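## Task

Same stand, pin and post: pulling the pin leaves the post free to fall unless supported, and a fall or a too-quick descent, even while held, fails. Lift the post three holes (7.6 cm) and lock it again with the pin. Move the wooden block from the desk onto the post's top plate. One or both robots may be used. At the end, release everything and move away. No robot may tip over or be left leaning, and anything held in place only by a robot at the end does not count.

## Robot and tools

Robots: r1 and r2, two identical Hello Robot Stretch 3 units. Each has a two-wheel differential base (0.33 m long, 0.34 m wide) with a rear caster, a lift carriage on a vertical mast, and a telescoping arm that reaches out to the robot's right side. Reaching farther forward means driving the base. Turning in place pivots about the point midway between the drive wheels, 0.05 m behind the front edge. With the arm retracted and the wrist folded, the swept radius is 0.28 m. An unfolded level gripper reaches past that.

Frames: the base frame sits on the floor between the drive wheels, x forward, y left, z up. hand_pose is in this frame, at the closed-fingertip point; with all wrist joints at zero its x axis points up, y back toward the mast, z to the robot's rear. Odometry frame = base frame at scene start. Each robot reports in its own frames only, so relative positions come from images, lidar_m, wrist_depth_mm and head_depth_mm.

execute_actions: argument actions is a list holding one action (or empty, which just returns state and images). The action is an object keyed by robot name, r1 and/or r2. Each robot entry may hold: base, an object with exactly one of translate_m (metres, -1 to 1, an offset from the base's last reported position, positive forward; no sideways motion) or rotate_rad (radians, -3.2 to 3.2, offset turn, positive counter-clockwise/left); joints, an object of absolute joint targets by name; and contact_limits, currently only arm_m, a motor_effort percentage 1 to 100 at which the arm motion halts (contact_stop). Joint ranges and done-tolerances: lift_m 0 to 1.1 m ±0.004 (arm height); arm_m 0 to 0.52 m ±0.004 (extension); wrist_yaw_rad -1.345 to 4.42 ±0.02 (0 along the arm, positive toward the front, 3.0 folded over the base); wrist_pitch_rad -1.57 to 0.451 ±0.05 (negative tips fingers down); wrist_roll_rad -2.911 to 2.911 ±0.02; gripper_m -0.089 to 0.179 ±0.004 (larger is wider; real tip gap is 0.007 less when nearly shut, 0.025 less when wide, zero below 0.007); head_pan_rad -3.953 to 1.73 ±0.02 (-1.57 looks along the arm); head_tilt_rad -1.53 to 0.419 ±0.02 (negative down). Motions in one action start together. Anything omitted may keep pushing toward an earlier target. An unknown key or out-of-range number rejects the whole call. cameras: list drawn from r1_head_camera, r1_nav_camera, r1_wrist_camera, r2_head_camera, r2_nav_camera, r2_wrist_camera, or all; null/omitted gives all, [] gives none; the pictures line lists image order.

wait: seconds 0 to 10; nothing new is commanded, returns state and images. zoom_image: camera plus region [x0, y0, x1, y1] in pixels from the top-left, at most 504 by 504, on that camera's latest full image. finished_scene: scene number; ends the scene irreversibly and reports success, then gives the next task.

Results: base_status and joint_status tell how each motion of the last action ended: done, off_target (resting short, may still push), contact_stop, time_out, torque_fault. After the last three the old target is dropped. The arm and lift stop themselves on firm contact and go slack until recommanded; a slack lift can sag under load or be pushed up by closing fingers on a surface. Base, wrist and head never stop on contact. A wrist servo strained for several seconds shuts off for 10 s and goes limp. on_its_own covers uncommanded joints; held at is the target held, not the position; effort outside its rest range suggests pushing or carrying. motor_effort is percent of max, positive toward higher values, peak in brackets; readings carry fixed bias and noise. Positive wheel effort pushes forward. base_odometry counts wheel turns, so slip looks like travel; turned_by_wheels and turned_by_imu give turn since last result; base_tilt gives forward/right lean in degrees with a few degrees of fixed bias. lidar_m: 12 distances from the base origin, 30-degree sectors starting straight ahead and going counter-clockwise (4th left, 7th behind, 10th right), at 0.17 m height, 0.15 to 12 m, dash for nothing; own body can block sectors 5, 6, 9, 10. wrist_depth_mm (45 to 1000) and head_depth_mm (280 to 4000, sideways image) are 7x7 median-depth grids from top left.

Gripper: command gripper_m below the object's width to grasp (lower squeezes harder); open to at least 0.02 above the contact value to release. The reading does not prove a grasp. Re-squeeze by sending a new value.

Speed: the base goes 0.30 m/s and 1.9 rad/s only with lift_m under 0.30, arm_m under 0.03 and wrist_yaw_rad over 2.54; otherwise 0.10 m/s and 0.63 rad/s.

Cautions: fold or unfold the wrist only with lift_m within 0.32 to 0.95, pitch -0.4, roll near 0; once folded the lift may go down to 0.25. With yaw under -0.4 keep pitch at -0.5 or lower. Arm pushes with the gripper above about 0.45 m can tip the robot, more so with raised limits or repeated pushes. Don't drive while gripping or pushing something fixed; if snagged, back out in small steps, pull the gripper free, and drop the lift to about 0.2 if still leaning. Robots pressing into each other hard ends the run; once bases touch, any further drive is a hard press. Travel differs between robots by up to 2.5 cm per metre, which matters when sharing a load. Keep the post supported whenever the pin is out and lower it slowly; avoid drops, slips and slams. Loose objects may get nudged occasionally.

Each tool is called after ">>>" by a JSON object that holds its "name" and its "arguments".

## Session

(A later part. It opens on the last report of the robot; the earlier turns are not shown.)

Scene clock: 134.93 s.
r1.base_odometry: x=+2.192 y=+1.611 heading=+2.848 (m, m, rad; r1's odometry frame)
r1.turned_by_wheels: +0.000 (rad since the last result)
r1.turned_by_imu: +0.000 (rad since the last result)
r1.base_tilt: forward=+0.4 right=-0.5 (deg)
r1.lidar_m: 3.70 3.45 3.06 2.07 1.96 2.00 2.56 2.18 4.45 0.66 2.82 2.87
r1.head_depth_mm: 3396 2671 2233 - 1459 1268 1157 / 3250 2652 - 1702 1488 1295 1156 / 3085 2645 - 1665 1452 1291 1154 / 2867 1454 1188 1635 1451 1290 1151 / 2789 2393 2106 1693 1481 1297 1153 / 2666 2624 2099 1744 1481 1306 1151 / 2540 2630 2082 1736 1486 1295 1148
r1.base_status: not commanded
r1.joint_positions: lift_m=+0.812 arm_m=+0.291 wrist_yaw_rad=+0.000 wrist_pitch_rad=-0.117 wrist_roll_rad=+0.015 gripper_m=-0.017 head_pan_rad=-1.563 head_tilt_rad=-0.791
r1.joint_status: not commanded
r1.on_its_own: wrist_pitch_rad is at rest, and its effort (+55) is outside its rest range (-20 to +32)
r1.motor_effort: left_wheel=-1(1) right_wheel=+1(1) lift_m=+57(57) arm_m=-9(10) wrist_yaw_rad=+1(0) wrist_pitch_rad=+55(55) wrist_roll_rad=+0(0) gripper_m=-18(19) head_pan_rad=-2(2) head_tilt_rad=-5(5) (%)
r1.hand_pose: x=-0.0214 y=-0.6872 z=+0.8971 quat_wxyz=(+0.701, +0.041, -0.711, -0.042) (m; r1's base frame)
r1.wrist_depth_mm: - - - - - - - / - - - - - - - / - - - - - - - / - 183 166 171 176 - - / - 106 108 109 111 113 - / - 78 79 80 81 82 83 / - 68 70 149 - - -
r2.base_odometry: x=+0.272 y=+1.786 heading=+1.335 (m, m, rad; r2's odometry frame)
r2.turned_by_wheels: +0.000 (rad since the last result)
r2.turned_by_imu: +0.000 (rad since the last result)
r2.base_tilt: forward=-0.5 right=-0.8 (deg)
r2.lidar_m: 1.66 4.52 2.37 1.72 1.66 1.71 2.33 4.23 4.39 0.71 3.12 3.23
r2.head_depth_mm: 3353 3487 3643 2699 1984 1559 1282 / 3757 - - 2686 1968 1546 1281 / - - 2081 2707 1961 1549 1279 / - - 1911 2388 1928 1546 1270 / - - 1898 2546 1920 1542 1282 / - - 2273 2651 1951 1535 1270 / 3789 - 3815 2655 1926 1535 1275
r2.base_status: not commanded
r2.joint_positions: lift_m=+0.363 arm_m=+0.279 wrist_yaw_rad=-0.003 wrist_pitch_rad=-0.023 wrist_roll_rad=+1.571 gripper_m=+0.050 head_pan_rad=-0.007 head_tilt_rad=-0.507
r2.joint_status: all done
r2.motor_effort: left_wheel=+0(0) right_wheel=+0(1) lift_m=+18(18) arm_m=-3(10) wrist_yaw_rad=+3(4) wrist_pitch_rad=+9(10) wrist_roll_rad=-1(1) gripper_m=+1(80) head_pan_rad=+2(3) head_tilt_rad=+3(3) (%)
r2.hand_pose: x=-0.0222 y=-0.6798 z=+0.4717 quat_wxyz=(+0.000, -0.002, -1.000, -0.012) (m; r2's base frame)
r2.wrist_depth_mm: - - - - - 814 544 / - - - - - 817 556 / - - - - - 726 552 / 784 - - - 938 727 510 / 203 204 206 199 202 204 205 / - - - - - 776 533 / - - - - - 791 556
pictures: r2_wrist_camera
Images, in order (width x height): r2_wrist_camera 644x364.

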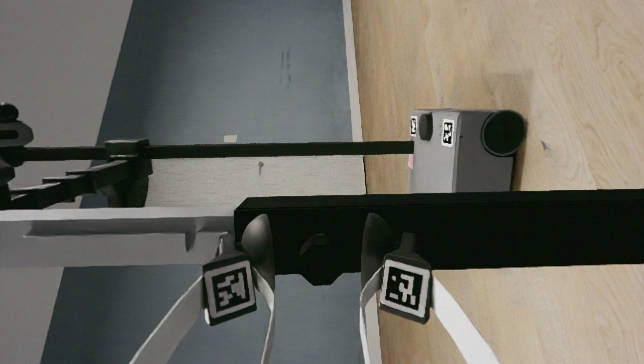

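>>> {"name": "execute_actions", "arguments": {"actions": [{"r1":{"joints":{"lift_m":0.793,"wrist_pitch_rad":0}},"r2":{"joints":{"arm_m":0.292}}}], "cameras": []}}

>>> {"name": "execute_actions", "arguments": {"actions": [{"r1":{"joints":{"lift_m":0.8005}},"r2":{"joints":{"gripper_m":-0.085}}}], "cameras": []}}

>>> {"name": "execute_actions", "arguments": {"actions": [{"r2":{"joints":{"arm_m":0.273}}}], "cameras": ["r2_wrist_camera"]}}

>>> {"name": "execute_actions", "arguments": {"actions": [{"r1":{"joints":{"lift_m":0.812}}}], "cameras": []}}

>>> {"name": "execute_actions", "arguments": {"actions": [{"r2":{"joints":{"gripper_m":0.05}}}], "cameras": []}}

Scene clock: 140.27 s.
r1.base_odometry: x=+2.192 y=+1.611 heading=+2.848 (m, m, rad; r1's odometry frame)
r1.turned_by_wheels: +0.000 (rad since the last result)
r1.turned_by_imu: +0.001 (rad since the last result)
r1.base_tilt: forward=+0.5 right=-0.6 (deg)
r1.lidar_m: 3.68 3.44 3.07 2.07 1.96 2.00 2.55 2.17 4.44 0.66 2.83 2.88
r1.head_depth_mm: 3380 2651 2170 - - - 1161 / 3250 2657 2244 1660 1484 1298 1152 / 3140 2651 - 1668 1456 1288 1155 / 2861 1455 1153 1653 1462 1289 1150 / 2793 2384 2109 1691 1489 1294 1152 / 2680 2670 2100 1738 1477 1290 1150 / 2519 2609 2086 1733 1478 1296 1152
r1.base_status: not commanded
r1.joint_positions: lift_m=+0.793 arm_m=+0.291 wrist_yaw_rad=+0.000 wrist_pitch_rad=-0.060 wrist_roll_rad=+0.015 gripper_m=-0.017 head_pan_rad=-1.563 head_tilt_rad=-0.791
r1.joint_status: wrist_pitch_rad off_target (ended at -0.060, target +0.000); the others done
r1.motor_effort: left_wheel=-1(1) right_wheel=+1(2) lift_m=+32(51) arm_m=-9(10) wrist_yaw_rad=+0(1) wrist_pitch_rad=+27(54) wrist_roll_rad=+0(1) gripper_m=-17(17) head_pan_rad=-2(2) head_tilt_rad=-5(5) (%)
r1.hand_pose: x=-0.0214 y=-0.6899 z=+0.8925 quat_wxyz=(+0.702, +0.021, -0.712, -0.021) (m; r1's base frame)
r1.wrist_depth_mm: - - - - - - - / - - - - - - - / - - - - - - - / - 192 168 172 178 - - / - 95 96 98 100 102 - / - 67 69 71 73 75 78 / - - - 145 - - -
r2.base_odometry: x=+0.272 y=+1.786 heading=+1.335 (m, m, rad; r2's odometry frame)
r2.turned_by_wheels: +0.000 (rad since the last result)
r2.turned_by_imu: +0.000 (rad since the last result)
r2.base_tilt: forward=-0.4 right=-0.9 (deg)
r2.lidar_m: 1.66 4.54 2.37 1.72 1.66 1.71 2.32 4.24 4.38 0.71 3.12 3.23
r2.head_depth_mm: 3303 3522 3653 2729 1983 1557 1279 / 3676 - - 2685 1967 1551 1285 / - - 2099 2693 1955 1549 1275 / - - 1884 2399 1935 1546 1273 / - - 1887 2524 1910 1546 1271 / - - 2259 2651 1971 1544 1267 / 3774 - 3818 2648 1940 1541 1267
r2.base_status: not commanded
r2.joint_positions: lift_m=+0.363 arm_m=+0.292 wrist_yaw_rad=-0.003 wrist_pitch_rad=-0.022 wrist_roll_rad=+1.571 gripper_m=+0.050 head_pan_rad=-0.007 head_tilt_rad=-0.507
r2.joint_status: all done
r2.motor_effort: left_wheel=+0(0) right_wheel=+0(0) lift_m=+18(18) arm_m=+5(4) wrist_yaw_rad=+3(3) wrist_pitch_rad=+8(9) wrist_roll_rad=-1(1) gripper_m=+0(1) head_pan_rad=+2(3) head_tilt_rad=+3(3) (%)
r2.hand_pose: x=-0.0221 y=-0.6922 z=+0.4720 quat_wxyz=(+0.000, -0.001, -1.000, -0.011) (m; r2's base frame)
r2.wrist_depth_mm: - - - - - 824 546 / - - - - - 824 555 / - - - - - 721 553 / 760 - - - 944 739 528 / 193 192 193 187 188 190 192 / - - - 191 - 743 532 / - - - - - 805 560
pictures: none
No camera images: the call's "cameras" was empty. Leave "cameras" out to get every camera's image.

Scene clock: 142.10 s.
r1.base_odometry: x=+2.192 y=+1.611 heading=+2.848 (m, m, rad; r1's odometry frame)
r1.turned_by_wheels: +0.000 (rad since the last result)
r1.turned_by_imu: +0.000 (rad since the last result)
r1.base_tilt: forward=+0.5 right=-0.5 (deg)
r1.lidar_m: 3.68 3.45 3.07 2.07 1.96 1.99 2.56 2.17 4.44 0.66 2.82 2.87
r1.head_depth_mm: 3404 2651 2234 - - 1280 1166 / 3229 2658 2136 1663 1494 1301 1155 / 3133 2624 - 1669 1455 1288 1158 / 2856 1455 1164 1652 1454 1288 1150 / 2799 2390 2098 1702 1483 1299 1155 / 2656 2638 2089 1737 1480 1300 1147 / 2535 2653 2090 1736 1485 1296 1152
r1.base_status: not commanded
r1.joint_positions: lift_m=+0.800 arm_m=+0.291 wrist_yaw_rad=+0.000 wrist_pitch_rad=-0.082 wrist_roll_rad=+0.015 gripper_m=-0.017 head_pan_rad=-1.563 head_tilt_rad=-0.791
r1.joint_status: all done
r1.on_its_own: wrist_pitch_rad is at rest, and its effort (+37) is outside its rest range (-20 to +32)
r1.motor_effort: left_wheel=-2(2) right_wheel=+2(1) lift_m=+52(52) arm_m=-10(9) wrist_yaw_rad=+0(1) wrist_pitch_rad=+37(38) wrist_roll_rad=+0(0) gripper_m=-18(18) head_pan_rad=-2(2) head_tilt_rad=-5(4) (%)
r1.hand_pose: x=-0.0214 y=-0.6890 z=+0.8936 quat_wxyz=(+0.702, +0.029, -0.711, -0.029) (m; r1's base frame)
r1.wrist_depth_mm: - - - - - - - / - - - - - - - / - - - - - - - / - 189 166 172 177 - - / - 100 101 103 105 107 - / - 72 73 74 75 76 79 / - 68 607 147 - - -
r2.base_odometry: x=+0.272 y=+1.786 heading=+1.335 (m, m, rad; r2's odometry frame)
r2.turned_by_wheels: +0.000 (rad since the last result)
r2.turned_by_imu: +0.000 (rad since the last result)
r2.base_tilt: forward=-0.5 right=-0.9 (deg)
r2.lidar_m: 1.66 4.53 2.37 1.72 1.66 1.71 2.32 4.24 4.37 0.71 3.12 3.24
r2.head_depth_mm: 3322 3517 3714 2693 1977 1563 1283 / 3734 - - 2708 1974 1539 1276 / - - 2107 2683 1969 1542 1279 / - - 1918 2399 1944 1554 1276 / - - 1876 2537 1907 1541 1284 / - - 2247 2674 1944 1534 1275 / 3803 - 3797 2642 1939 1530 1261
r2.base_status: not commanded
r2.joint_positions: lift_m=+0.363 arm_m=+0.291 wrist_yaw_rad=-0.006 wrist_pitch_rad=-0.015 wrist_roll_rad=+1.571 gripper_m=-0.083 head_pan_rad=-0.007 head_tilt_rad=-0.507
r2.joint_status: all done
r2.on_its_own: arm_m is at rest, and its effort (+17) is outside its rest range (-14 to +14)
r2.motor_effort: left_wheel=-1(1) right_wheel=+2(1) lift_m=+18(18) arm_m=+17(17) wrist_yaw_rad=+7(6) wrist_pitch_rad=+6(8) wrist_roll_rad=-1(1) gripper_m=-40(100) head_pan_rad=+2(3) head_tilt_rad=+3(3) (%)
r2.hand_pose: x=-0.0228 y=-0.6915 z=+0.4738 quat_wxyz=(+0.000, -0.003, -1.000, -0.008) (m; r2's base frame)
r2.wrist_depth_mm: - - - - - 830 551 / - - - - - 829 558 / - - - - - 732 565 / 766 - - - 945 747 532 / 193 194 195 187 189 190 192 / - - - 154 193 736 548 / - - - - - 877 568
pictures: none
No camera images: the call's "cameras" was empty. Leave "cameras" out to get every camera's image.

Scene clock: 143.57 s.
r1.base_odometry: x=+2.192 y=+1.611 heading=+2.848 (m, m, rad; r1's odometry frame)
r1.turned_by_wheels: +0.000 (rad since the last result)
r1.turned_by_imu: +0.000 (rad since the last result)
r1.base_tilt: forward=+0.5 right=-0.6 (deg)
r1.lidar_m: 3.71 3.45 3.08 2.06 1.96 1.99 2.57 2.17 4.45 0.66 2.83 2.88
r1.head_depth_mm: 3453 2674 2238 - - 1274 1162 / 3280 2632 2146 1663 1486 1301 1157 / 3140 2647 - 1661 1458 1286 1155 / 2857 1452 1192 1654 1458 1284 1149 / 2759 2383 2091 1700 1493 1294 1151 / 2657 2618 2100 1726 1484 1292 1154 / 2514 2627 2085 1733 1477 1294 1148
r1.base_status: not commanded
r1.joint_positions: lift_m=+0.800 arm_m=+0.291 wrist_yaw_rad=+0.000 wrist_pitch_rad=-0.082 wrist_roll_rad=+0.015 gripper_m=-0.017 head_pan_rad=-1.563 head_tilt_rad=-0.791
r1.joint_status: not commanded
r1.on_its_own: wrist_pitch_rad is at rest, and its effort (+37) is outside its rest range (-20 to +32)
r1.motor_effort: left_wheel=-1(2) right_wheel=+2(1) lift_m=+52(53) arm_m=-9(9) wrist_yaw_rad=+1(0) wrist_pitch_rad=+37(37) wrist_roll_rad=+0(0) gripper_m=-18(18) head_pan_rad=-2(2) head_tilt_rad=-5(5) (%)
r1.hand_pose: x=-0.0214 y=-0.6890 z=+0.8936 quat_wxyz=(+0.702, +0.029, -0.711, -0.029) (m; r1's base frame)
r1.wrist_depth_mm: - - - - - - - / - - - - - - - / - - - - - - - / - 188 167 172 177 - - / - 99 101 103 105 107 - / - 72 73 73 75 76 79 / - 68 575 147 - - -
r2.base_odometry: x=+0.272 y=+1.786 heading=+1.335 (m, m, rad; r2's odometry frame)
r2.turned_by_wheels: +0.000 (rad since the last result)
r2.turned_by_imu: +0.000 (rad since the last result)
r2.base_tilt: forward=-0.5 right=-0.8 (deg)
r2.lidar_m: 1.66 4.55 2.37 1.72 1.66 1.71 2.32 4.23 4.39 0.71 3.12 3.23
r2.head_depth_mm: 3292 3453 3691 2698 1968 1563 1291 / 3745 - - 2721 1969 1557 1279 / - - 2109 2666 1950 1544 1280 / - - 1909 2447 1940 1555 1277 / - - 1904 2535 1892 1531 1272 / - - 2246 2646 1952 1541 1274 / 3736 - 3817 2648 1934 1533 1274
r2.base_status: not commanded
r2.joint_positions: lift_m=+0.363 arm_m=+0.273 wrist_yaw_rad=-0.008 wrist_pitch_rad=-0.024 wrist_roll_rad=+1.572 gripper_m=-0.077 head_pan_rad=-0.007 head_tilt_rad=-0.507
r2.joint_status: all done
r2.on_its_own: gripper_m is held at -0.078, not at your -0.085, by its stall guard, which is still easing
r2.motor_effort: left_wheel=-1(2) right_wheel=+2(3) lift_m=+18(18) arm_m=-5(21) wrist_yaw_rad=+7(8) wrist_pitch_rad=+9(10) wrist_roll_rad=-1(1) gripper_m=-34(40) head_pan_rad=+2(2) head_tilt_rad=+3(3) (%)
r2.hand_pose: x=-0.0233 y=-0.6739 z=+0.4714 quat_wxyz=(+0.000, -0.004, -1.000, -0.012) (m; r2's base frame)
r2.wrist_depth_mm: - - - - - 811 555 / - - - - - 824 553 / - - - - - 743 558 / 751 - - - 925 760 510 / 207 210 207 204 207 210 212 / - - - - - 790 560 / - - - - - 837 561
pictures: r2_wrist_camera
Images, in order (width x height): r2_wrist_camera 644x364.

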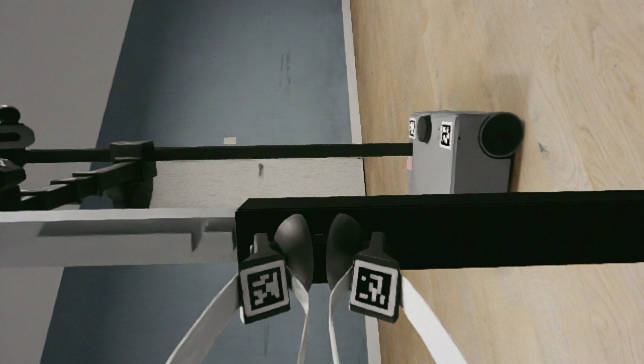

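Scene clock: 144.33 s.
r1.base_odometry: x=+2.192 y=+1.611 heading=+2.848 (m, m, rad; r1's odometry frame)
r1.turned_by_wheels: +0.000 (rad since the last result)
r1.turned_by_imu: +0.000 (rad since the last result)
r1.base_tilt: forward=+0.5 right=-0.4 (deg)
r1.lidar_m: 3.69 3.45 3.09 2.07 1.96 1.99 2.56 2.17 4.43 0.66 2.82 2.88
r1.head_depth_mm: 3401 2662 2230 - 1458 1276 1162 / 3255 2654 - 1694 1470 1293 1154 / 3132 2657 - 1656 1460 1279 1155 / 2849 1452 1191 1628 1460 1282 1154 / 2802 2370 2111 1699 1486 1294 1150 / 2659 2636 2104 1732 1478 1301 1153 / 2534 2635 2098 1734 1479 1293 1148
r1.base_status: not commanded
r1.joint_positions: lift_m=+0.811 arm_m=+0.291 wrist_yaw_rad=+0.000 wrist_pitch_rad=-0.114 wrist_roll_rad=+0.015 gripper_m=-0.017 head_pan_rad=-1.563 head_tilt_rad=-0.791
r1.joint_status: all done
r1.on_its_own: wrist_pitch_rad is at rest, and its effort (+52) is outside its rest range (-20 to +32)
r1.motor_effort: left_wheel=-2(2) right_wheel=+1(2) lift_m=+57(56) arm_m=-9(9) wrist_yaw_rad=+0(0) wrist_pitch_rad=+52(53) wrist_roll_rad=+0(0) gripper_m=-18(19) head_pan_rad=-2(2) head_tilt_rad=-5(4) (%)
r1.hand_pose: x=-0.0214 y=-0.6874 z=+0.8969 quat_wxyz=(+0.701, +0.040, -0.711, -0.041) (m; r1's base frame)
r1.wrist_depth_mm: - - - - - - - / - - - - - - - / - - - - - - - / - 184 167 171 176 - - / - 105 107 109 110 113 - / - 77 78 80 81 82 82 / - 68 70 149 - - -
r2.base_odometry: x=+0.272 y=+1.786 heading=+1.335 (m, m, rad; r2's odometry frame)
r2.turned_by_wheels: +0.000 (rad since the last result)
r2.turned_by_imu: +0.000 (rad since the last result)
r2.base_tilt: forward=-0.5 right=-0.8 (deg)
r2.lidar_m: 1.66 4.54 2.37 1.72 1.66 1.71 2.31 4.23 4.38 0.71 3.12 3.25
r2.head_depth_mm: 3366 3472 3642 2729 1984 1559 1288 / 3702 - - 2704 1970 1556 1284 / - - 2094 2675 1962 1557 1278 / - - 1903 2437 1930 1533 1277 / - - 1900 2545 1897 1551 1280 / - - 2251 2656 1931 1531 1277 / 3758 - 3773 2664 1943 1534 1264
r2.base_status: not commanded
r2.joint_positions: lift_m=+0.363 arm_m=+0.273 wrist_yaw_rad=-0.008 wrist_pitch_rad=-0.024 wrist_roll_rad=+1.572 gripper_m=-0.073 head_pan_rad=-0.007 head_tilt_rad=-0.507
r2.joint_status: not commanded
r2.on_its_own: gripper_m is held at -0.075, not at your -0.085, by its stall guard, which is still easing
r2.motor_effort: left_wheel=-1(1) right_wheel=+2(2) lift_m=+18(18) arm_m=-4(4) wrist_yaw_rad=+8(8) wrist_pitch_rad=+9(9) wrist_roll_rad=-1(1) gripper_m=-33(34) head_pan_rad=+2(2) head_tilt_rad=+3(4) (%)
r2.hand_pose: x=-0.0233 y=-0.6739 z=+0.4714 quat_wxyz=(+0.000, -0.004, -1.000, -0.012) (m; r2's base frame)
r2.wrist_depth_mm: - - - - - 816 548 / - - - - - 828 552 / - - - - - 761 560 / 913 - - - 932 753 511 / 210 211 209 204 208 210 211 / - - - - - 772 558 / - - - - - 838 564
pictures: none
No camera images: the call's "cameras" was empty. Leave "cameras" out to get every camera's image.

Scene clock: 146.07 s.
r1.base_odometry: x=+2.192 y=+1.611 heading=+2.848 (m, m, rad; r1's odometry frame)
r1.turned_by_wheels: +0.000 (rad since the last result)
r1.turned_by_imu: +0.000 (rad since the last result)
r1.base_tilt: forward=+0.5 right=-0.4 (deg)
r1.lidar_m: 3.71 3.45 3.06 2.07 1.96 1.99 2.57 2.17 4.46 0.66 2.82 2.88
r1.head_depth_mm: 3422 2665 2212 - 1468 1272 1163 / 3237 2647 - 1699 1497 1298 1155 / 3093 2651 - 1663 1457 1287 1150 / 2853 1461 1188 1634 1449 1287 1149 / 2804 2373 2097 1695 1489 1297 1155 / 2645 2620 2089 1726 1479 1295 1147 / 2503 2660 2102 1739 1475 1298 1147
r1.base_status: not commanded
r1.joint_positions: lift_m=+0.811 arm_m=+0.291 wrist_yaw_rad=+0.000 wrist_pitch_rad=-0.114 wrist_roll_rad=+0.015 gripper_m=-0.017 head_pan_rad=-1.563 head_tilt_rad=-0.791
r1.joint_status: not commanded
r1.on_its_own: wrist_pitch_rad is at rest, and its effort (+52) is outside its rest range (-20 to +32)
r1.motor_effort: left_wheel=-2(1) right_wheel=+1(1) lift_m=+55(56) arm_m=-9(10) wrist_yaw_rad=+0(0) wrist_pitch_rad=+52(52) wrist_roll_rad=+0(0) gripper_m=-19(18) head_pan_rad=-2(2) head_tilt_rad=-5(5) (%)
r1.hand_pose: x=-0.0214 y=-0.6874 z=+0.8969 quat_wxyz=(+0.701, +0.040, -0.711, -0.041) (m; r1's base frame)
r1.wrist_depth_mm: - - - - - - - / - - - - - - - / - - - - - - - / - 184 166 171 175 - - / - 105 107 109 111 112 - / - 78 79 80 81 82 82 / - 68 70 149 - - -
r2.base_odometry: x=+0.272 y=+1.786 heading=+1.335 (m, m, rad; r2's odometry frame)
r2.turned_by_wheels: +0.000 (rad since the last result)
r2.turned_by_imu: +0.000 (rad since the last result)
r2.base_tilt: forward=-0.5 right=-0.8 (deg)
r2.lidar_m: 1.66 4.54 2.37 1.72 1.66 1.71 2.32 4.24 4.36 0.71 3.11 3.22
r2.head_depth_mm: 3306 3447 3604 2704 1982 1563 1286 / 3703 - - 2691 1976 1562 1277 / - - 2079 2645 1970 1549 1278 / - - 1897 2433 1922 1542 1276 / - - 1899 2537 1898 1542 1280 / - - 2248 2693 1949 1558 1277 / 3760 - 3834 2637 1947 1528 1272
r2.base_status: not commanded
r2.joint_positions: lift_m=+0.363 arm_m=+0.273 wrist_yaw_rad=-0.003 wrist_pitch_rad=-0.023 wrist_roll_rad=+1.572 gripper_m=+0.050 head_pan_rad=-0.007 head_tilt_rad=-0.507
r2.joint_status: all done
r2.motor_effort: left_wheel=+0(1) right_wheel=+1(3) lift_m=+18(18) arm_m=-4(4) wrist_yaw_rad=+3(9) wrist_pitch_rad=+9(9) wrist_roll_rad=-1(1) gripper_m=+1(79) head_pan_rad=+2(2) head_tilt_rad=+5(3) (%)
r2.hand_pose: x=-0.0222 y=-0.6738 z=+0.4717 quat_wxyz=(+0.000, -0.002, -1.000, -0.012) (m; r2's base frame)
r2.wrist_depth_mm: - - - - - 819 553 / - - - - - 827 555 / - - - - - 742 550 / 793 993 - - 836 733 505 / 210 209 210 206 208 210 212 / - - - - - 819 563 / - - - - - 791 557
pictures: none
No camera images: the call's "cameras" was empty. Leave "cameras" out to get every camera's image.

>>> {"name": "execute_actions", "arguments": {"actions": [{"r1":{"joints":{"lift_m":0.793,"wrist_pitch_rad":0.002}},"r2":{"base":{"translate_m":0.005},"joints":{"arm_m":0.293}}}], "cameras": []}}

>>> {"name": "execute_actions", "arguments": {"actions": [{"r1":{"joints":{"lift_m":0.802}},"r2":{"joints":{"gripper_m":-0.089}}}], "cameras": []}}

>>> {"name": "execute_actions", "arguments": {"actions": [{"r2":{"joints":{"arm_m":0.277}}}], "cameras": []}}

>>> {"name": "execute_actions", "arguments": {"actions": [{"r1":{"joints":{"lift_m":0.812}}}], "cameras": []}}

>>> {"name": "execute_actions", "arguments": {"actions": [{"r2":{"joints":{"gripper_m":0.05}}}], "cameras": []}}

Scene clock: 152.77 s.
r1.base_odometry: x=+2.192 y=+1.611 heading=+2.848 (m, m, rad; r1's odometry frame)
r1.turned_by_wheels: +0.000 (rad since the last result)
r1.turned_by_imu: +0.001 (rad since the last result)
r1.base_tilt: forward=+0.5 right=-0.7 (deg)
r1.lidar_m: 3.69 3.45 3.07 2.07 1.96 1.99 2.56 2.17 4.46 0.66 2.83 2.88
r1.head_depth_mm: 3454 2657 2170 - - - 1164 / 3245 2622 2231 1658 1492 1301 1148 / 3104 2643 - 1662 1449 1285 1149 / 2893 1461 1153 1649 1450 1293 1156 / 2811 2391 2095 1700 1488 1297 1153 / 2635 2619 2079 1731 1484 1298 1152 / 2541 2621 2093 1738 1477 1295 1148
r1.base_status: not commanded
r1.joint_positions: lift_m=+0.793 arm_m=+0.291 wrist_yaw_rad=+0.000 wrist_pitch_rad=-0.060 wrist_roll_rad=+0.015 gripper_m=-0.017 head_pan_rad=-1.563 head_tilt_rad=-0.791
r1.joint_status: wrist_pitch_rad off_target (ended at -0.060, target +0.002); the others done
r1.motor_effort: left_wheel=-1(2) right_wheel=+1(2) lift_m=+32(50) arm_m=-9(9) wrist_yaw_rad=+0(1) wrist_pitch_rad=+28(53) wrist_roll_rad=+0(1) gripper_m=-18(20) head_pan_rad=-2(2) head_tilt_rad=-5(5) (%)
r1.hand_pose: x=-0.0214 y=-0.6899 z=+0.8926 quat_wxyz=(+0.702, +0.021, -0.712, -0.021) (m; r1's base frame)
r1.wrist_depth_mm: - - - - - - - / - - - - - - - / - - - - - - - / - 191 167 172 178 - - / - 95 97 98 100 102 - / - 67 69 71 73 75 78 / - - - 145 - - -
r2.base_odometry: x=+0.273 y=+1.791 heading=+1.335 (m, m, rad; r2's odometry frame)
r2.turned_by_wheels: +0.000 (rad since the last result)
r2.turned_by_imu: +0.000 (rad since the last result)
r2.base_tilt: forward=-0.5 right=-0.9 (deg)
r2.lidar_m: 1.65 4.53 2.38 1.72 1.67 1.71 2.32 4.24 4.36 0.71 3.13 3.23
r2.head_depth_mm: 3349 3536 3638 2761 1970 1549 1286 / 3693 - - 2680 1966 1548 1277 / - - 2083 2696 1942 1560 1280 / - - 1922 2409 1922 1550 1277 / - - 1902 2545 1893 1538 1266 / - - 2251 2662 1941 1550 1265 / 3755 - 3564 2650 1942 1533 1270
r2.base_status: done
r2.joint_positions: lift_m=+0.363 arm_m=+0.292 wrist_yaw_rad=-0.003 wrist_pitch_rad=-0.021 wrist_roll_rad=+1.572 gripper_m=+0.050 head_pan_rad=-0.007 head_tilt_rad=-0.506
r2.joint_status: all done
r2.motor_effort: left_wheel=+0(3) right_wheel=+0(3) lift_m=+18(18) arm_m=+8(9) wrist_yaw_rad=+3(3) wrist_pitch_rad=+8(9) wrist_roll_rad=-1(1) gripper_m=-1(1) head_pan_rad=+2(2) head_tilt_rad=+4(3) (%)
r2.hand_pose: x=-0.0220 y=-0.6930 z=+0.4723 quat_wxyz=(+0.000, -0.001, -1.000, -0.011) (m; r2's base frame)
r2.wrist_depth_mm: - - - - - 816 552 / - - - - - 829 555 / - - - - - 725 554 / 763 - - - 843 740 510 / 190 190 189 186 188 189 191 / - - - - - 788 535 / - - - - - 785 564
pictures: none
No camera images: the call's "cameras" was empty. Leave "cameras" out to get every camera's image.

Scene clock: 154.63 s.
r1.base_odometry: x=+2.192 y=+1.611 heading=+2.848 (m, m, rad; r1's odometry frame)
r1.turned_by_wheels: +0.000 (rad since the last result)
r1.turned_by_imu: +0.000 (rad since the last result)
r1.base_tilt: forward=+0.5 right=-0.6 (deg)
r1.lidar_m: 3.68 3.45 3.07 2.07 1.96 1.99 2.56 2.17 4.43 0.66 2.83 2.87
r1.head_depth_mm: 3450 2648 2198 - - 1274 1167 / 3255 2646 - 1653 1487 1297 1161 / 3119 2677 - 1666 1461 1288 1146 / 2877 1459 1182 1655 1461 1290 1153 / 2799 2359 2086 1693 1480 1292 1153 / 2657 2607 2087 1733 1477 1297 1151 / 2538 2641 2081 1723 1472 1298 1150
r1.base_status: not commanded
r1.joint_positions: lift_m=+0.801 arm_m=+0.291 wrist_yaw_rad=+0.000 wrist_pitch_rad=-0.082 wrist_roll_rad=+0.015 gripper_m=-0.017 head_pan_rad=-1.563 head_tilt_rad=-0.791
r1.joint_status: all done
r1.on_its_own: wrist_pitch_rad is at rest, and its effort (+38) is outside its rest range (-20 to +32)
r1.motor_effort: left_wheel=-2(2) right_wheel=+1(1) lift_m=+51(53) arm_m=-10(10) wrist_yaw_rad=+0(0) wrist_pitch_rad=+38(40) wrist_roll_rad=+0(0) gripper_m=-17(18) head_pan_rad=-2(2) head_tilt_rad=-4(4) (%)
r1.hand_pose: x=-0.0214 y=-0.6890 z=+0.8952 quat_wxyz=(+0.702, +0.029, -0.711, -0.029) (m; r1's base frame)
r1.wrist_depth_mm: - - - - - - - / - - - - - - - / - - - - - - - / - 188 167 172 177 - - / - 99 101 103 105 107 - / - 72 73 74 75 76 79 / - 68 663 147 - - -
r2.base_odometry: x=+0.273 y=+1.791 heading=+1.335 (m, m, rad; r2's odometry frame)
r2.turned_by_wheels: +0.000 (rad since the last result)
r2.turned_by_imu: +0.000 (rad since the last result)
r2.base_tilt: forward=-0.5 right=-0.9 (deg)
r2.lidar_m: 1.66 4.53 2.37 1.72 1.67 1.71 2.32 4.24 4.40 0.71 3.11 3.21
r2.head_depth_mm: 3366 3461 3617 2689 1990 1557 1287 / 3725 - - 2689 1952 1560 1285 / - - 2088 2675 1957 1541 1274 / - - 1898 2404 1924 1538 1275 / - - 1897 2574 1892 1548 1277 / - - 2249 2667 1956 1537 1270 / 3722 - 3563 2615 1949 1529 1275
r2.base_status: not commanded
r2.joint_positions: lift_m=+0.363 arm_m=+0.291 wrist_yaw_rad=-0.004 wrist_pitch_rad=-0.014 wrist_roll_rad=+1.572 gripper_m=-0.087 head_pan_rad=-0.007 head_tilt_rad=-0.506
r2.joint_status: all done
r2.on_its_own: arm_m is at rest, and its effort (+23) is outside its rest range (-14 to +14)
r2.motor_effort: left_wheel=-1(1) right_wheel=+2(2) lift_m=+18(18) arm_m=+23(23) wrist_yaw_rad=+4(3) wrist_pitch_rad=+5(8) wrist_roll_rad=-1(1) gripper_m=-42(100) head_pan_rad=+2(2) head_tilt_rad=+4(3) (%)
r2.hand_pose: x=-0.0224 y=-0.6920 z=+0.4739 quat_wxyz=(+0.000, -0.002, -1.000, -0.008) (m; r2's base frame)
r2.wrist_depth_mm: - - - - - 850 558 / - - - - - 831 561 / - - - - - 731 560 / 774 965 - - 859 734 519 / 193 194 194 186 189 191 192 / - - - - - 795 539 / - - - - - 849 576
pictures: none
No camera images: the call's "cameras" was empty. Leave "cameras" out to get every camera's image.

Scene clock: 155.83 s.
r1.base_odometry: x=+2.192 y=+1.611 heading=+2.848 (m, m, rad; r1's odometry frame)
r1.turned_by_wheels: +0.000 (rad since the last result)
r1.turned_by_imu: +0.000 (rad since the last result)
r1.base_tilt: forward=+0.6 right=-0.6 (deg)
r1.lidar_m: 3.68 3.45 3.08 2.06 1.96 1.98 2.57 2.17 4.45 0.66 2.82 2.87
r1.head_depth_mm: 3406 2658 2216 - - 1279 1164 / 3265 2664 - 1665 1498 1296 1150 / 3086 2677 - 1655 1454 1289 1158 / 2869 1452 1189 1658 1448 1287 1149 / 2803 2398 2095 1694 1484 1297 1149 / 2623 2627 2085 1744 1494 1298 1146 / 2523 2630 2072 1730 1475 1294 1148
r1.base_status: not commanded
r1.joint_positions: lift_m=+0.801 arm_m=+0.291 wrist_yaw_rad=+0.000 wrist_pitch_rad=-0.082 wrist_roll_rad=+0.015 gripper_m=-0.017 head_pan_rad=-1.563 head_tilt_rad=-0.791
r1.joint_status: not commanded
r1.on_its_own: wrist_pitch_rad is at rest, and its effort (+38) is outside its rest range (-20 to +32)
r1.motor_effort: left_wheel=-2(2) right_wheel=+1(1) lift_m=+52(52) arm_m=-9(10) wrist_yaw_rad=+0(1) wrist_pitch_rad=+38(38) wrist_roll_rad=+0(0) gripper_m=-18(17) head_pan_rad=-2(2) head_tilt_rad=-5(4) (%)
r1.hand_pose: x=-0.0214 y=-0.6890 z=+0.8952 quat_wxyz=(+0.702, +0.029, -0.711, -0.029) (m; r1's base frame)
r1.wrist_depth_mm: - - - - - - - / - - - - - - - / - - - - - - - / - 188 167 172 177 - - / - 99 101 103 105 107 - / - 72 73 74 75 76 78 / - 68 611 146 - - -
r2.base_odometry: x=+0.273 y=+1.791 heading=+1.335 (m, m, rad; r2's odometry frame)
r2.turned_by_wheels: +0.000 (rad since the last result)
r2.turned_by_imu: +0.000 (rad since the last result)
r2.base_tilt: forward=-0.5 right=-0.8 (deg)
r2.lidar_m: 1.66 4.54 2.38 1.72 1.67 1.72 2.33 4.22 4.38 0.71 3.12 3.24
r2.head_depth_mm: 3294 3486 3634 2722 1971 1556 1285 / 3661 - - 2700 1978 1564 1282 / - - 2100 2682 1975 1548 1272 / - - 1894 2404 1916 1538 1272 / - - 1895 2510 1916 1536 1279 / - - 2256 2658 1952 1536 1267 / 3753 - 3567 2624 1943 1538 1276
r2.base_status: not commanded
r2.joint_positions: lift_m=+0.363 arm_m=+0.278 wrist_yaw_rad=+0.001 wrist_pitch_rad=-0.023 wrist_roll_rad=+1.572 gripper_m=-0.080 head_pan_rad=-0.007 head_tilt_rad=-0.506
r2.joint_status: all done
r2.on_its_own: gripper_m is held at -0.082, not at your -0.089, by its stall guard, which is still easing
r2.motor_effort: left_wheel=+0(3) right_wheel=-1(3) lift_m=+18(18) arm_m=-7(23) wrist_yaw_rad=-2(4) wrist_pitch_rad=+9(9) wrist_roll_rad=-1(1) gripper_m=-35(42) head_pan_rad=+2(3) head_tilt_rad=+3(3) (%)
r2.hand_pose: x=-0.0210 y=-0.6782 z=+0.4717 quat_wxyz=(+0.000, +0.001, -1.000, -0.012) (m; r2's base frame)
r2.wrist_depth_mm: - - - - - 823 553 / - - - - - 816 561 / - - - - - 734 560 / 750 962 - - 838 684 241 / 202 205 206 178 203 205 207 / - - - - - 838 552 / - - - - - 847 559
pictures: none
No camera images: the call's "cameras" was empty. Leave "cameras" out to get every camera's image.

Scene clock: 156.57 s.
r1.base_odometry: x=+2.192 y=+1.611 heading=+2.848 (m, m, rad; r1's odometry frame)
r1.turned_by_wheels: +0.000 (rad since the last result)
r1.turned_by_imu: +0.000 (rad since the last result)
r1.base_tilt: forward=+0.5 right=-0.4 (deg)
r1.lidar_m: 3.68 3.46 3.07 2.07 1.96 2.00 2.56 2.17 4.44 0.66 2.82 2.87
r1.head_depth_mm: 3369 2638 2261 - 1458 1277 1161 / 3234 2663 - 1696 1488 1300 1155 / 3083 2632 - 1665 1444 1287 1150 / 2887 1468 1185 1649 1458 1286 1151 / 2801 2371 2095 1698 1480 1292 1145 / 2642 2639 2090 1744 1477 1296 1147 / 2510 2636 2090 1730 1476 1286 1148
r1.base_status: not commanded
r1.joint_positions: lift_m=+0.811 arm_m=+0.291 wrist_yaw_rad=+0.000 wrist_pitch_rad=-0.114 wrist_roll_rad=+0.015 gripper_m=-0.017 head_pan_rad=-1.563 head_tilt_rad=-0.791
r1.joint_status: all done
r1.on_its_own: wrist_pitch_rad is at rest, and its effort (+53) is outside its rest range (-20 to +32)
r1.motor_effort: left_wheel=-2(2) right_wheel=+1(1) lift_m=+57(56) arm_m=-10(9) wrist_yaw_rad=+1(1) wrist_pitch_rad=+53(54) wrist_roll_rad=+0(0) gripper_m=-18(20) head_pan_rad=-2(2) head_tilt_rad=-5(4) (%)
r1.hand_pose: x=-0.0214 y=-0.6874 z=+0.8970 quat_wxyz=(+0.701, +0.040, -0.711, -0.041) (m; r1's base frame)
r1.wrist_depth_mm: - - - - - - - / - - - - - - - / - - - - - - - / - 185 167 171 176 - - / - 105 107 109 110 113 - / - 78 79 80 81 82 82 / - 67 70 149 - - -
r2.base_odometry: x=+0.273 y=+1.791 heading=+1.335 (m, m, rad; r2's odometry frame)
r2.turned_by_wheels: +0.000 (rad since the last result)
r2.turned_by_imu: +0.000 (rad since the last result)
r2.base_tilt: forward=-0.5 right=-0.8 (deg)
r2.lidar_m: 1.66 4.53 2.38 1.72 1.67 1.71 2.33 4.22 4.38 0.71 3.11 3.22
r2.head_depth_mm: 3295 3531 3597 2712 1960 1554 1287 / 3668 - - 2714 1971 1559 1277 / - - 2080 2669 1947 1545 1283 / - - 1910 2418 1949 1541 1279 / - - 1892 2546 1898 1539 1277 / - - 2269 2663 1940 1538 1269 / 3750 - 3632 2649 1947 1530 1267
r2.base_status: not commanded
r2.joint_positions: lift_m=+0.363 arm_m=+0.278 wrist_yaw_rad=+0.001 wrist_pitch_rad=-0.023 wrist_roll_rad=+1.572 gripper_m=-0.077 head_pan_rad=-0.007 head_tilt_rad=-0.506
r2.joint_status: not commanded
r2.on_its_own: gripper_m is held at -0.079, not at your -0.089, by its stall guard, which is still easing
r2.motor_effort: left_wheel=+0(0) right_wheel=-2(0) lift_m=+18(18) arm_m=-8(7) wrist_yaw_rad=-2(2) wrist_pitch_rad=+9(9) wrist_roll_rad=-1(1) gripper_m=-35(37) head_pan_rad=+2(2) head_tilt_rad=+3(4) (%)
r2.hand_pose: x=-0.0210 y=-0.6782 z=+0.4717 quat_wxyz=(+0.000, +0.001, -1.000, -0.012) (m; r2's base frame)
r2.wrist_depth_mm: - - - - - 811 548 / - - - - - 810 551 / - - - - - 732 564 / 786 968 - - 832 690 240 / 203 204 205 178 204 205 207 / - - - - - 834 554 / - - - - - 834 563
pictures: none
No camera images: the call's "cameras" was empty. Leave "cameras" out to get every camera's image.

Scene clock: 158.33 s.
r1.base_odometry: x=+2.192 y=+1.611 heading=+2.848 (m, m, rad; r1's odometry frame)
r1.turned_by_wheels: +0.000 (rad since the last result)
r1.turned_by_imu: +0.000 (rad since the last result)
r1.base_tilt: forward=+0.5 right=-0.5 (deg)
r1.lidar_m: 3.68 3.45 3.06 2.07 1.96 1.99 2.56 2.17 4.47 0.66 2.83 2.88
r1.head_depth_mm: 3389 2643 2236 - 1447 1276 1166 / 3211 2629 - 1693 1490 1297 1153 / 3079 2613 - 1661 1455 1287 1153 / 2883 1464 1189 1640 1443 1290 1151 / 2805 2375 2105 1702 1485 1297 1154 / 2646 2625 2086 1730 1477 1297 1157 / 2494 2636 2101 1733 1481 1296 1151
r1.base_status: not commanded
r1.joint_positions: lift_m=+0.811 arm_m=+0.291 wrist_yaw_rad=+0.000 wrist_pitch_rad=-0.114 wrist_roll_rad=+0.015 gripper_m=-0.017 head_pan_rad=-1.563 head_tilt_rad=-0.791
r1.joint_status: not commanded
r1.on_its_own: wrist_pitch_rad is at rest, and its effort (+53) is outside its rest range (-20 to +32)
r1.motor_effort: left_wheel=-2(1) right_wheel=+1(1) lift_m=+56(56) arm_m=-9(9) wrist_yaw_rad=+0(0) wrist_pitch_rad=+53(53) wrist_roll_rad=-1(0) gripper_m=-19(19) head_pan_rad=-2(2) head_tilt_rad=-5(5) (%)
r1.hand_pose: x=-0.0214 y=-0.6874 z=+0.8970 quat_wxyz=(+0.701, +0.040, -0.711, -0.041) (m; r1's base frame)
r1.wrist_depth_mm: - - - - - - - / - - - - - - - / - - - - - - - / - 185 166 172 176 - - / - 105 107 109 111 112 - / - 78 79 80 81 82 83 / - 68 70 148 - - -
r2.base_odometry: x=+0.273 y=+1.791 heading=+1.335 (m, m, rad; r2's odometry frame)
r2.turned_by_wheels: +0.000 (rad since the last result)
r2.turned_by_imu: +0.000 (rad since the last result)
r2.base_tilt: forward=-0.5 right=-0.8 (deg)
r2.lidar_m: 1.65 4.54 2.37 1.72 1.67 1.72 2.32 4.23 4.40 0.71 3.12 3.23
r2.head_depth_mm: 3317 3505 3713 2727 1992 1558 1282 / 3738 - - 2688 1973 1555 1279 / - - 2096 2682 1962 1551 1284 / - - 1915 2412 1934 1541 1278 / - - 1895 2530 1907 1538 1267 / - - 2255 2642 1961 1551 1270 / 3724 - 3583 2650 1954 1536 1269
r2.base_status: not commanded
r2.joint_positions: lift_m=+0.363 arm_m=+0.277 wrist_yaw_rad=+0.001 wrist_pitch_rad=-0.023 wrist_roll_rad=+1.572 gripper_m=+0.050 head_pan_rad=-0.007 head_tilt_rad=-0.506
r2.joint_status: all done
r2.motor_effort: left_wheel=+1(0) right_wheel=-1(1) lift_m=+18(18) arm_m=-3(8) wrist_yaw_rad=-1(3) wrist_pitch_rad=+9(9) wrist_roll_rad=-1(1) gripper_m=+0(79) head_pan_rad=+2(2) head_tilt_rad=+4(4) (%)
r2.hand_pose: x=-0.0211 y=-0.6778 z=+0.4716 quat_wxyz=(+0.000, +0.000, -1.000, -0.012) (m; r2's base frame)
r2.wrist_depth_mm: - - - - - 812 553 / - - - - - 811 551 / - - - - - 736 550 / 774 991 - - 834 683 240 / 203 205 208 201 203 205 207 / - - - - - 846 558 / - - - - - 798 573
pictures: none
No camera images: the call's "cameras" was empty. Leave "cameras" out to get every camera's image.

Grip now holds (knob depth moved 8 mm+); pull further.

>>> {"name": "execute_actions", "arguments": {"actions": [{"r1":{"joints":{"lift_m":0.793,"wrist_pitch_rad":0}},"r2":{"joints":{"arm_m":0.293}}}], "cameras": []}}

>>> {"name": "execute_actions", "arguments": {"actions": [{"r1":{"joints":{"lift_m":0.802}},"r2":{"joints":{"gripper_m":-0.089}}}], "cameras": []}}

>>> {"name": "execute_actions", "arguments": {"actions": [{"r2":{"joints":{"arm_m":0.268}}}], "cameras": ["r2_wrist_camera"]}}

>>> {"name": "execute_actions", "arguments": {"actions": [{"r1":{"joints":{"lift_m":0.812}}}], "cameras": []}}

>>> {"name": "execute_actions", "arguments": {"actions": [{"r2":{"joints":{"gripper_m":0.06}}}], "cameras": []}}

Scene clock: 162.93 s.
r1.base_odometry: x=+2.192 y=+1.611 heading=+2.848 (m, m, rad; r1's odometry frame)
r1.turned_by_wheels: +0.000 (rad since the last result)
r1.turned_by_imu: +0.001 (rad since the last result)
r1.base_tilt: forward=+0.5 right=-0.6 (deg)
r1.lidar_m: 3.69 3.45 3.07 2.07 1.96 1.99 2.57 2.17 4.49 0.66 2.82 2.87
r1.head_depth_mm: 3423 2643 2160 - - - 1165 / 3259 2626 2246 1666 1489 1296 1157 / 3085 2646 - 1649 1459 1285 1156 / 2877 1454 1155 1651 1447 1286 1156 / 2798 2386 2098 1699 1488 1289 1151 / 2648 2643 2065 1736 1489 1297 1151 / 2546 2614 2098 1741 1476 1294 1152
r1.base_status: not commanded
r1.joint_positions: lift_m=+0.793 arm_m=+0.291 wrist_yaw_rad=+0.000 wrist_pitch_rad=-0.060 wrist_roll_rad=+0.015 gripper_m=-0.017 head_pan_rad=-1.563 head_tilt_rad=-0.791
r1.joint_status: wrist_pitch_rad off_target (ended at -0.060, target +0.000); the others done
r1.motor_effort: left_wheel=-2(1) right_wheel=+2(2) lift_m=+31(50) arm_m=-9(9) wrist_yaw_rad=+1(0) wrist_pitch_rad=+27(53) wrist_roll_rad=-1(1) gripper_m=-17(17) head_pan_rad=-2(2) head_tilt_rad=-5(4) (%)
r1.hand_pose: x=-0.0214 y=-0.6899 z=+0.8925 quat_wxyz=(+0.702, +0.021, -0.712, -0.021) (m; r1's base frame)
r1.wrist_depth_mm: - - - - - - - / - - - - - - - / - - - - - - - / - 191 167 172 178 - - / - 95 97 98 100 102 - / - 67 69 71 73 75 78 / - - - 145 - - -
r2.base_odometry: x=+0.273 y=+1.791 heading=+1.335 (m, m, rad; r2's odometry frame)
r2.turned_by_wheels: +0.000 (rad since the last result)
r2.turned_by_imu: +0.000 (rad since the last result)
r2.base_tilt: forward=-0.4 right=-0.8 (deg)
r2.lidar_m: 1.66 4.54 2.37 1.72 1.66 1.71 2.33 4.22 4.37 0.71 3.11 3.24
r2.head_depth_mm: 3357 3491 3738 2682 1976 1556 1288 / 3723 - - 2724 1976 1552 1278 / - - 2090 2687 1977 1548 1279 / - - 1907 2419 1922 1541 1279 / - - 1889 2536 1912 1537 1273 / - - 2237 2632 1944 1533 1265 / 3747 - 3602 2637 1940 1536 1274
r2.base_status: not commanded
r2.joint_positions: lift_m=+0.363 arm_m=+0.292 wrist_yaw_rad=+0.001 wrist_pitch_rad=-0.021 wrist_roll_rad=+1.572 gripper_m=+0.050 head_pan_rad=-0.007 head_tilt_rad=-0.506
r2.joint_status: all done
r2.motor_effort: left_wheel=+0(0) right_wheel=+0(1) lift_m=+18(18) arm_m=+8(7) wrist_yaw_rad=-2(1) wrist_pitch_rad=+8(9) wrist_roll_rad=-1(1) gripper_m=-1(0) head_pan_rad=+2(1) head_tilt_rad=+3(3) (%)
r2.hand_pose: x=-0.0211 y=-0.6930 z=+0.4723 quat_wxyz=(+0.000, +0.000, -1.000, -0.011) (m; r2's base frame)
r2.wrist_depth_mm: - - - - - 831 557 / - - - - - 821 553 / - - - - - 724 560 / 764 991 - - 836 730 504 / 190 191 188 185 188 190 191 / - - - - - 791 565 / - - - - - 770 567
pictures: none
No camera images: the call's "cameras" was empty. Leave "cameras" out to get every camera's image.

Scene clock: 164.80 s.
r1.base_odometry: x=+2.192 y=+1.611 heading=+2.848 (m, m, rad; r1's odometry frame)
r1.turned_by_wheels: +0.000 (rad since the last result)
r1.turned_by_imu: +0.000 (rad since the last result)
r1.base_tilt: forward=+0.4 right=-0.5 (deg)
r1.lidar_m: 3.66 3.45 3.09 2.07 1.96 1.99 2.57 2.17 4.46 0.66 2.82 2.88
r1.head_depth_mm: 3450 2658 2214 - - 1280 1165 / 3275 2642 - 1659 1492 1305 1156 / 3101 2680 - 1654 1456 1286 1152 / 2932 1453 1167 1656 1460 1287 1153 / 2787 2387 2100 1698 1488 1295 1149 / 2659 2654 2101 1730 1484 1299 1152 / 2519 2620 2081 1741 1485 1290 1149
r1.base_status: not commanded
r1.joint_positions: lift_m=+0.801 arm_m=+0.291 wrist_yaw_rad=+0.000 wrist_pitch_rad=-0.083 wrist_roll_rad=+0.015 gripper_m=-0.017 head_pan_rad=-1.563 head_tilt_rad=-0.791
r1.joint_status: all done
r1.on_its_own: wrist_pitch_rad is at rest, and its effort (+38) is outside its rest range (-20 to +32)
r1.motor_effort: left_wheel=-1(2) right_wheel=+1(2) lift_m=+51(53) arm_m=-9(9) wrist_yaw_rad=-1(0) wrist_pitch_rad=+38(40) wrist_roll_rad=+0(0) gripper_m=-18(17) head_pan_rad=-2(2) head_tilt_rad=-4(4) (%)
r1.hand_pose: x=-0.0214 y=-0.6889 z=+0.8948 quat_wxyz=(+0.702, +0.030, -0.711, -0.030) (m; r1's base frame)
r1.wrist_depth_mm: - - - - - - - / - - - - - - - / - - - - - - - / - 188 166 171 176 - - / - 100 102 103 106 107 - / - 72 73 74 75 76 79 / - 68 615 147 - - -
r2.base_odometry: x=+0.273 y=+1.791 heading=+1.335 (m, m, rad; r2's odometry frame)
r2.turned_by_wheels: +0.000 (rad since the last result)
r2.turned_by_imu: +0.000 (rad since the last result)
r2.base_tilt: forward=-0.5 right=-0.8 (deg)
r2.lidar_m: 1.66 4.56 2.37 1.72 1.66 1.71 2.33 4.23 4.35 0.71 3.11 3.23
r2.head_depth_mm: 3324 3456 3612 2690 1970 1560 1283 / 3739 - - 2712 1962 1559 1285 / - - 2092 2708 1963 1539 1278 / - - 1909 2421 1919 1551 1275 / - - 1894 2535 1914 1538 1277 / - - 2277 2656 1950 1543 1273 / 3757 - 3553 2646 1944 1546 1267
r2.base_status: not commanded
r2.joint_positions: lift_m=+0.363 arm_m=+0.291 wrist_yaw_rad=-0.001 wrist_pitch_rad=-0.014 wrist_roll_rad=+1.573 gripper_m=-0.087 head_pan_rad=-0.007 head_tilt_rad=-0.506
r2.joint_status: all done
r2.on_its_own: arm_m is at rest, and its effort (+23) is outside its rest range (-14 to +14)
r2.motor_effort: left_wheel=-1(2) right_wheel=+1(2) lift_m=+18(19) arm_m=+23(23) wrist_yaw_rad=+1(0) wrist_pitch_rad=+6(8) wrist_roll_rad=-1(1) gripper_m=-41(100) head_pan_rad=+2(1) head_tilt_rad=+3(3) (%)
r2.hand_pose: x=-0.0217 y=-0.6920 z=+0.4739 quat_wxyz=(-0.001, -0.001, -1.000, -0.008) (m; r2's base frame)
r2.wrist_depth_mm: - - - - - 832 548 / - - - - - 833 558 / - - - - - 709 566 / 768 976 - - 839 747 510 / 192 192 194 186 188 190 192 / - - - - - 801 573 / - - - - - 850 579
pictures: none
No camera images: the call's "cameras" was empty. Leave "cameras" out to get every camera's image.

Scene clock: 166.00 s.
r1.base_odometry: x=+2.192 y=+1.611 heading=+2.848 (m, m, rad; r1's odometry frame)
r1.turned_by_wheels: +0.000 (rad since the last result)
r1.turned_by_imu: +0.000 (rad since the last result)
r1.base_tilt: forward=+0.4 right=-0.4 (deg)
r1.lidar_m: 3.68 3.45 3.07 2.07 1.96 2.00 2.56 2.17 4.47 0.66 2.83 2.87
r1.head_depth_mm: 3442 2631 2202 - - 1272 1163 / 3209 2646 - 1665 1489 1299 1154 / 3102 2657 - 1653 1455 1286 1152 / 2904 1457 1192 1657 1463 1284 1147 / 2806 2364 2097 1699 1479 1291 1149 / 2629 2622 2096 1735 1486 1291 1150 / 2512 2604 2083 1730 1493 1297 1146
r1.base_status: not commanded
r1.joint_positions: lift_m=+0.801 arm_m=+0.291 wrist_yaw_rad=+0.000 wrist_pitch_rad=-0.083 wrist_roll_rad=+0.015 gripper_m=-0.017 head_pan_rad=-1.563 head_tilt_rad=-0.791
r1.joint_status: not commanded
r1.on_its_own: wrist_pitch_rad is at rest, and its effort (+38) is outside its rest range (-20 to +32)
r1.motor_effort: left_wheel=-2(2) right_wheel=+1(1) lift_m=+52(52) arm_m=-9(9) wrist_yaw_rad=+0(0) wrist_pitch_rad=+38(38) wrist_roll_rad=+0(0) gripper_m=-17(18) head_pan_rad=-2(2) head_tilt_rad=-4(5) (%)
r1.hand_pose: x=-0.0214 y=-0.6889 z=+0.8948 quat_wxyz=(+0.702, +0.030, -0.711, -0.030) (m; r1's base frame)
r1.wrist_depth_mm: - - - - - - - / - - - - - - - / - - - - - - - / - 188 167 172 176 - - / - 100 101 103 105 107 - / - 72 73 74 75 76 78 / - 68 588 147 - - -
r2.base_odometry: x=+0.273 y=+1.791 heading=+1.335 (m, m, rad; r2's odometry frame)
r2.turned_by_wheels: +0.000 (rad since the last result)
r2.turned_by_imu: +0.000 (rad since the last result)
r2.base_tilt: forward=-0.4 right=-0.8 (deg)
r2.lidar_m: 1.65 4.53 2.38 1.72 1.67 1.71 2.32 4.22 4.41 0.71 3.11 3.24
r2.head_depth_mm: 3317 3439 3700 2718 1959 1560 1283 / 3674 - - 2652 1983 1557 1281 / - - 2081 2708 1967 1553 1278 / - - 1910 2434 1921 1546 1275 / - - 1910 2516 1891 1538 1268 / - - 2250 2682 1941 1544 1273 / 3729 - 3569 2636 1949 1541 1275
r2.base_status: not commanded
r2.joint_positions: lift_m=+0.363 arm_m=+0.268 wrist_yaw_rad=+0.004 wrist_pitch_rad=-0.024 wrist_roll_rad=+1.573 gripper_m=-0.081 head_pan_rad=-0.007 head_tilt_rad=-0.506
r2.joint_status: all done
r2.on_its_own: gripper_m is held at -0.082, not at your -0.089, by its stall guard, which is still easing
r2.motor_effort: left_wheel=+0(3) right_wheel=-1(4) lift_m=+18(18) arm_m=-2(23) wrist_yaw_rad=-5(6) wrist_pitch_rad=+9(10) wrist_roll_rad=-1(1) gripper_m=-33(42) head_pan_rad=+3(2) head_tilt_rad=+3(3) (%)
r2.hand_pose: x=-0.0203 y=-0.6687 z=+0.4713 quat_wxyz=(-0.001, +0.002, -1.000, -0.013) (m; r2's base frame)
r2.wrist_depth_mm: - - - - - 809 549 / - - - - - 813 554 / - - - - - 746 556 / 688 - - - 247 239 232 / 213 214 212 - 215 215 218 / - - - - - 834 558 / - - - - - 830 570
pictures: r2_wrist_camera
Images, in order (width x height): r2_wrist_camera 644x364.

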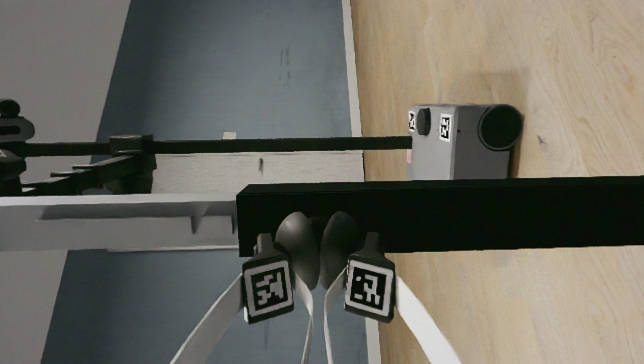

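Scene clock: 166.73 s.
r1.base_odometry: x=+2.192 y=+1.611 heading=+2.848 (m, m, rad; r1's odometry frame)
r1.turned_by_wheels: +0.000 (rad since the last result)
r1.turned_by_imu: +0.000 (rad since the last result)
r1.base_tilt: forward=+0.5 right=-0.6 (deg)
r1.lidar_m: 3.68 3.45 3.09 2.07 1.96 1.99 2.56 2.18 4.47 0.66 2.82 2.87
r1.head_depth_mm: 3416 2666 2252 - 1458 1273 1163 / 3259 2663 - 1702 1492 1297 1152 / 3083 2643 - 1657 1461 1281 1150 / 2899 1460 1201 1644 1454 1290 1150 / 2802 2392 2104 1698 1485 1300 1151 / 2659 2624 2103 1738 1483 1295 1150 / 2517 2628 2094 1722 1488 1296 1150
r1.base_status: not commanded
r1.joint_positions: lift_m=+0.811 arm_m=+0.291 wrist_yaw_rad=+0.000 wrist_pitch_rad=-0.114 wrist_roll_rad=+0.015 gripper_m=-0.017 head_pan_rad=-1.563 head_tilt_rad=-0.791
r1.joint_status: all done
r1.on_its_own: wrist_pitch_rad is at rest, and its effort (+52) is outside its rest range (-20 to +32)
r1.motor_effort: left_wheel=-1(2) right_wheel=+1(1) lift_m=+57(56) arm_m=-10(9) wrist_yaw_rad=+0(1) wrist_pitch_rad=+52(53) wrist_roll_rad=+0(0) gripper_m=-18(20) head_pan_rad=-2(2) head_tilt_rad=-4(4) (%)
r1.hand_pose: x=-0.0214 y=-0.6874 z=+0.8969 quat_wxyz=(+0.701, +0.040, -0.711, -0.041) (m; r1's base frame)
r1.wrist_depth_mm: - - - - - - - / - - - - - - - / - - - - - - - / - 184 166 172 176 - - / - 105 107 109 110 113 - / - 77 79 80 80 82 82 / - 68 70 148 - - -
r2.base_odometry: x=+0.273 y=+1.791 heading=+1.335 (m, m, rad; r2's odometry frame)
r2.turned_by_wheels: +0.000 (rad since the last result)
r2.turned_by_imu: +0.000 (rad since the last result)
r2.base_tilt: forward=-0.6 right=-0.7 (deg)
r2.lidar_m: 1.66 4.51 2.37 1.72 1.67 1.71 2.32 4.24 4.38 0.71 3.12 3.23
r2.head_depth_mm: 3333 3556 3655 2699 1969 1567 1283 / 3728 - - 2691 1983 1542 1282 / - - 2080 2703 1977 1555 1272 / - - 1900 2411 1909 1546 1269 / - - 1890 2554 1907 1546 1270 / - - 2247 2614 1953 1525 1271 / 3781 - 3569 2680 1943 1540 1270
r2.base_status: not commanded
r2.joint_positions: lift_m=+0.363 arm_m=+0.268 wrist_yaw_rad=+0.004 wrist_pitch_rad=-0.024 wrist_roll_rad=+1.573 gripper_m=-0.077 head_pan_rad=-0.007 head_tilt_rad=-0.506
r2.joint_status: not commanded
r2.on_its_own: gripper_m is held at -0.079, not at your -0.089, by its stall guard, which is still easing
r2.motor_effort: left_wheel=+0(0) right_wheel=-2(1) lift_m=+19(19) arm_m=-2(2) wrist_yaw_rad=-6(5) wrist_pitch_rad=+9(9) wrist_roll_rad=-1(1) gripper_m=-32(33) head_pan_rad=+3(2) head_tilt_rad=+3(3) (%)
r2.hand_pose: x=-0.0203 y=-0.6687 z=+0.4713 quat_wxyz=(-0.001, +0.002, -1.000, -0.013) (m; r2's base frame)
r2.wrist_depth_mm: - - - - - 797 551 / - - - - - 810 560 / - - - - - 752 552 / 766 - - - 247 240 234 / 213 216 213 - 213 216 219 / - - - - - 862 558 / - - - - - 858 562
pictures: none
No camera images: the call's "cameras" was empty. Leave "cameras" out to get every camera's image.

Scene clock: 168.60 s.
r1.base_odometry: x=+2.192 y=+1.611 heading=+2.848 (m, m, rad; r1's odometry frame)
r1.turned_by_wheels: +0.000 (rad since the last result)
r1.turned_by_imu: +0.000 (rad since the last result)
r1.base_tilt: forward=+0.4 right=-0.6 (deg)
r1.lidar_m: 3.66 3.43 3.08 2.07 1.96 1.99 2.56 2.17 4.46 0.66 2.83 2.88
r1.head_depth_mm: 3395 2638 2244 - 1455 1276 1162 / 3242 2658 - 1690 1488 1298 1152 / 3100 2665 - 1659 1454 1285 1149 / 2880 1461 1193 1650 1451 1286 1154 / 2802 2380 2097 1697 1484 1303 1151 / 2647 2623 2073 1734 1489 1294 1153 / 2542 2636 2087 1733 1483 1288 1152
r1.base_status: not commanded
r1.joint_positions: lift_m=+0.811 arm_m=+0.291 wrist_yaw_rad=+0.000 wrist_pitch_rad=-0.114 wrist_roll_rad=+0.015 gripper_m=-0.017 head_pan_rad=-1.563 head_tilt_rad=-0.791
r1.joint_status: not commanded
r1.on_its_own: wrist_pitch_rad is at rest, and its effort (+52) is outside its rest range (-20 to +32)
r1.motor_effort: left_wheel=-1(2) right_wheel=+1(1) lift_m=+57(57) arm_m=-9(9) wrist_yaw_rad=+0(0) wrist_pitch_rad=+52(52) wrist_roll_rad=+0(1) gripper_m=-18(19) head_pan_rad=-2(2) head_tilt_rad=-5(5) (%)
r1.hand_pose: x=-0.0214 y=-0.6874 z=+0.8969 quat_wxyz=(+0.701, +0.040, -0.711, -0.041) (m; r1's base frame)
r1.wrist_depth_mm: - - - - - - - / - - - - - - - / - - - - - - - / - 185 166 171 175 - - / - 105 107 109 110 112 - / - 77 79 80 81 82 83 / - 68 70 149 - - -
r2.base_odometry: x=+0.273 y=+1.791 heading=+1.335 (m, m, rad; r2's odometry frame)
r2.turned_by_wheels: +0.000 (rad since the last result)
r2.turned_by_imu: +0.000 (rad since the last result)
r2.base_tilt: forward=-0.5 right=-0.8 (deg)
r2.lidar_m: 1.66 4.54 2.37 1.72 1.67 1.71 2.33 4.24 4.38 0.71 3.11 3.21
r2.head_depth_mm: 3322 3499 3660 2726 1972 1557 1283 / 3735 - - 2696 1983 1551 1278 / - - 2100 2682 1966 1551 1288 / - - 1916 2408 1941 1545 1268 / - - 1914 2530 1905 1543 1269 / - - 2242 2662 1943 1535 1277 / 3744 - 3627 2634 1940 1532 1272
r2.base_status: not commanded
r2.joint_positions: lift_m=+0.363 arm_m=+0.268 wrist_yaw_rad=+0.003 wrist_pitch_rad=-0.023 wrist_roll_rad=+1.573 gripper_m=+0.060 head_pan_rad=-0.007 head_tilt_rad=-0.506
r2.joint_status: all done
r2.motor_effort: left_wheel=+1(1) right_wheel=-1(1) lift_m=+19(18) arm_m=-2(2) wrist_yaw_rad=-4(6) wrist_pitch_rad=+9(9) wrist_roll_rad=-1(1) gripper_m=+1(76) head_pan_rad=+2(2) head_tilt_rad=+2(3) (%)
r2.hand_pose: x=-0.0205 y=-0.6687 z=+0.4716 quat_wxyz=(-0.001, +0.002, -1.000, -0.012) (m; r2's base frame)
r2.wrist_depth_mm: - - - - - 815 553 / - - - - - 823 551 / - - - - - 741 554 / 725 984 - - 248 243 234 / 214 214 213 210 213 215 217 / - - - - - 858 566 / - - - - - 787 565
pictures: none
No camera images: the call's "cameras" was empty. Leave "cameras" out to get every camera's image.


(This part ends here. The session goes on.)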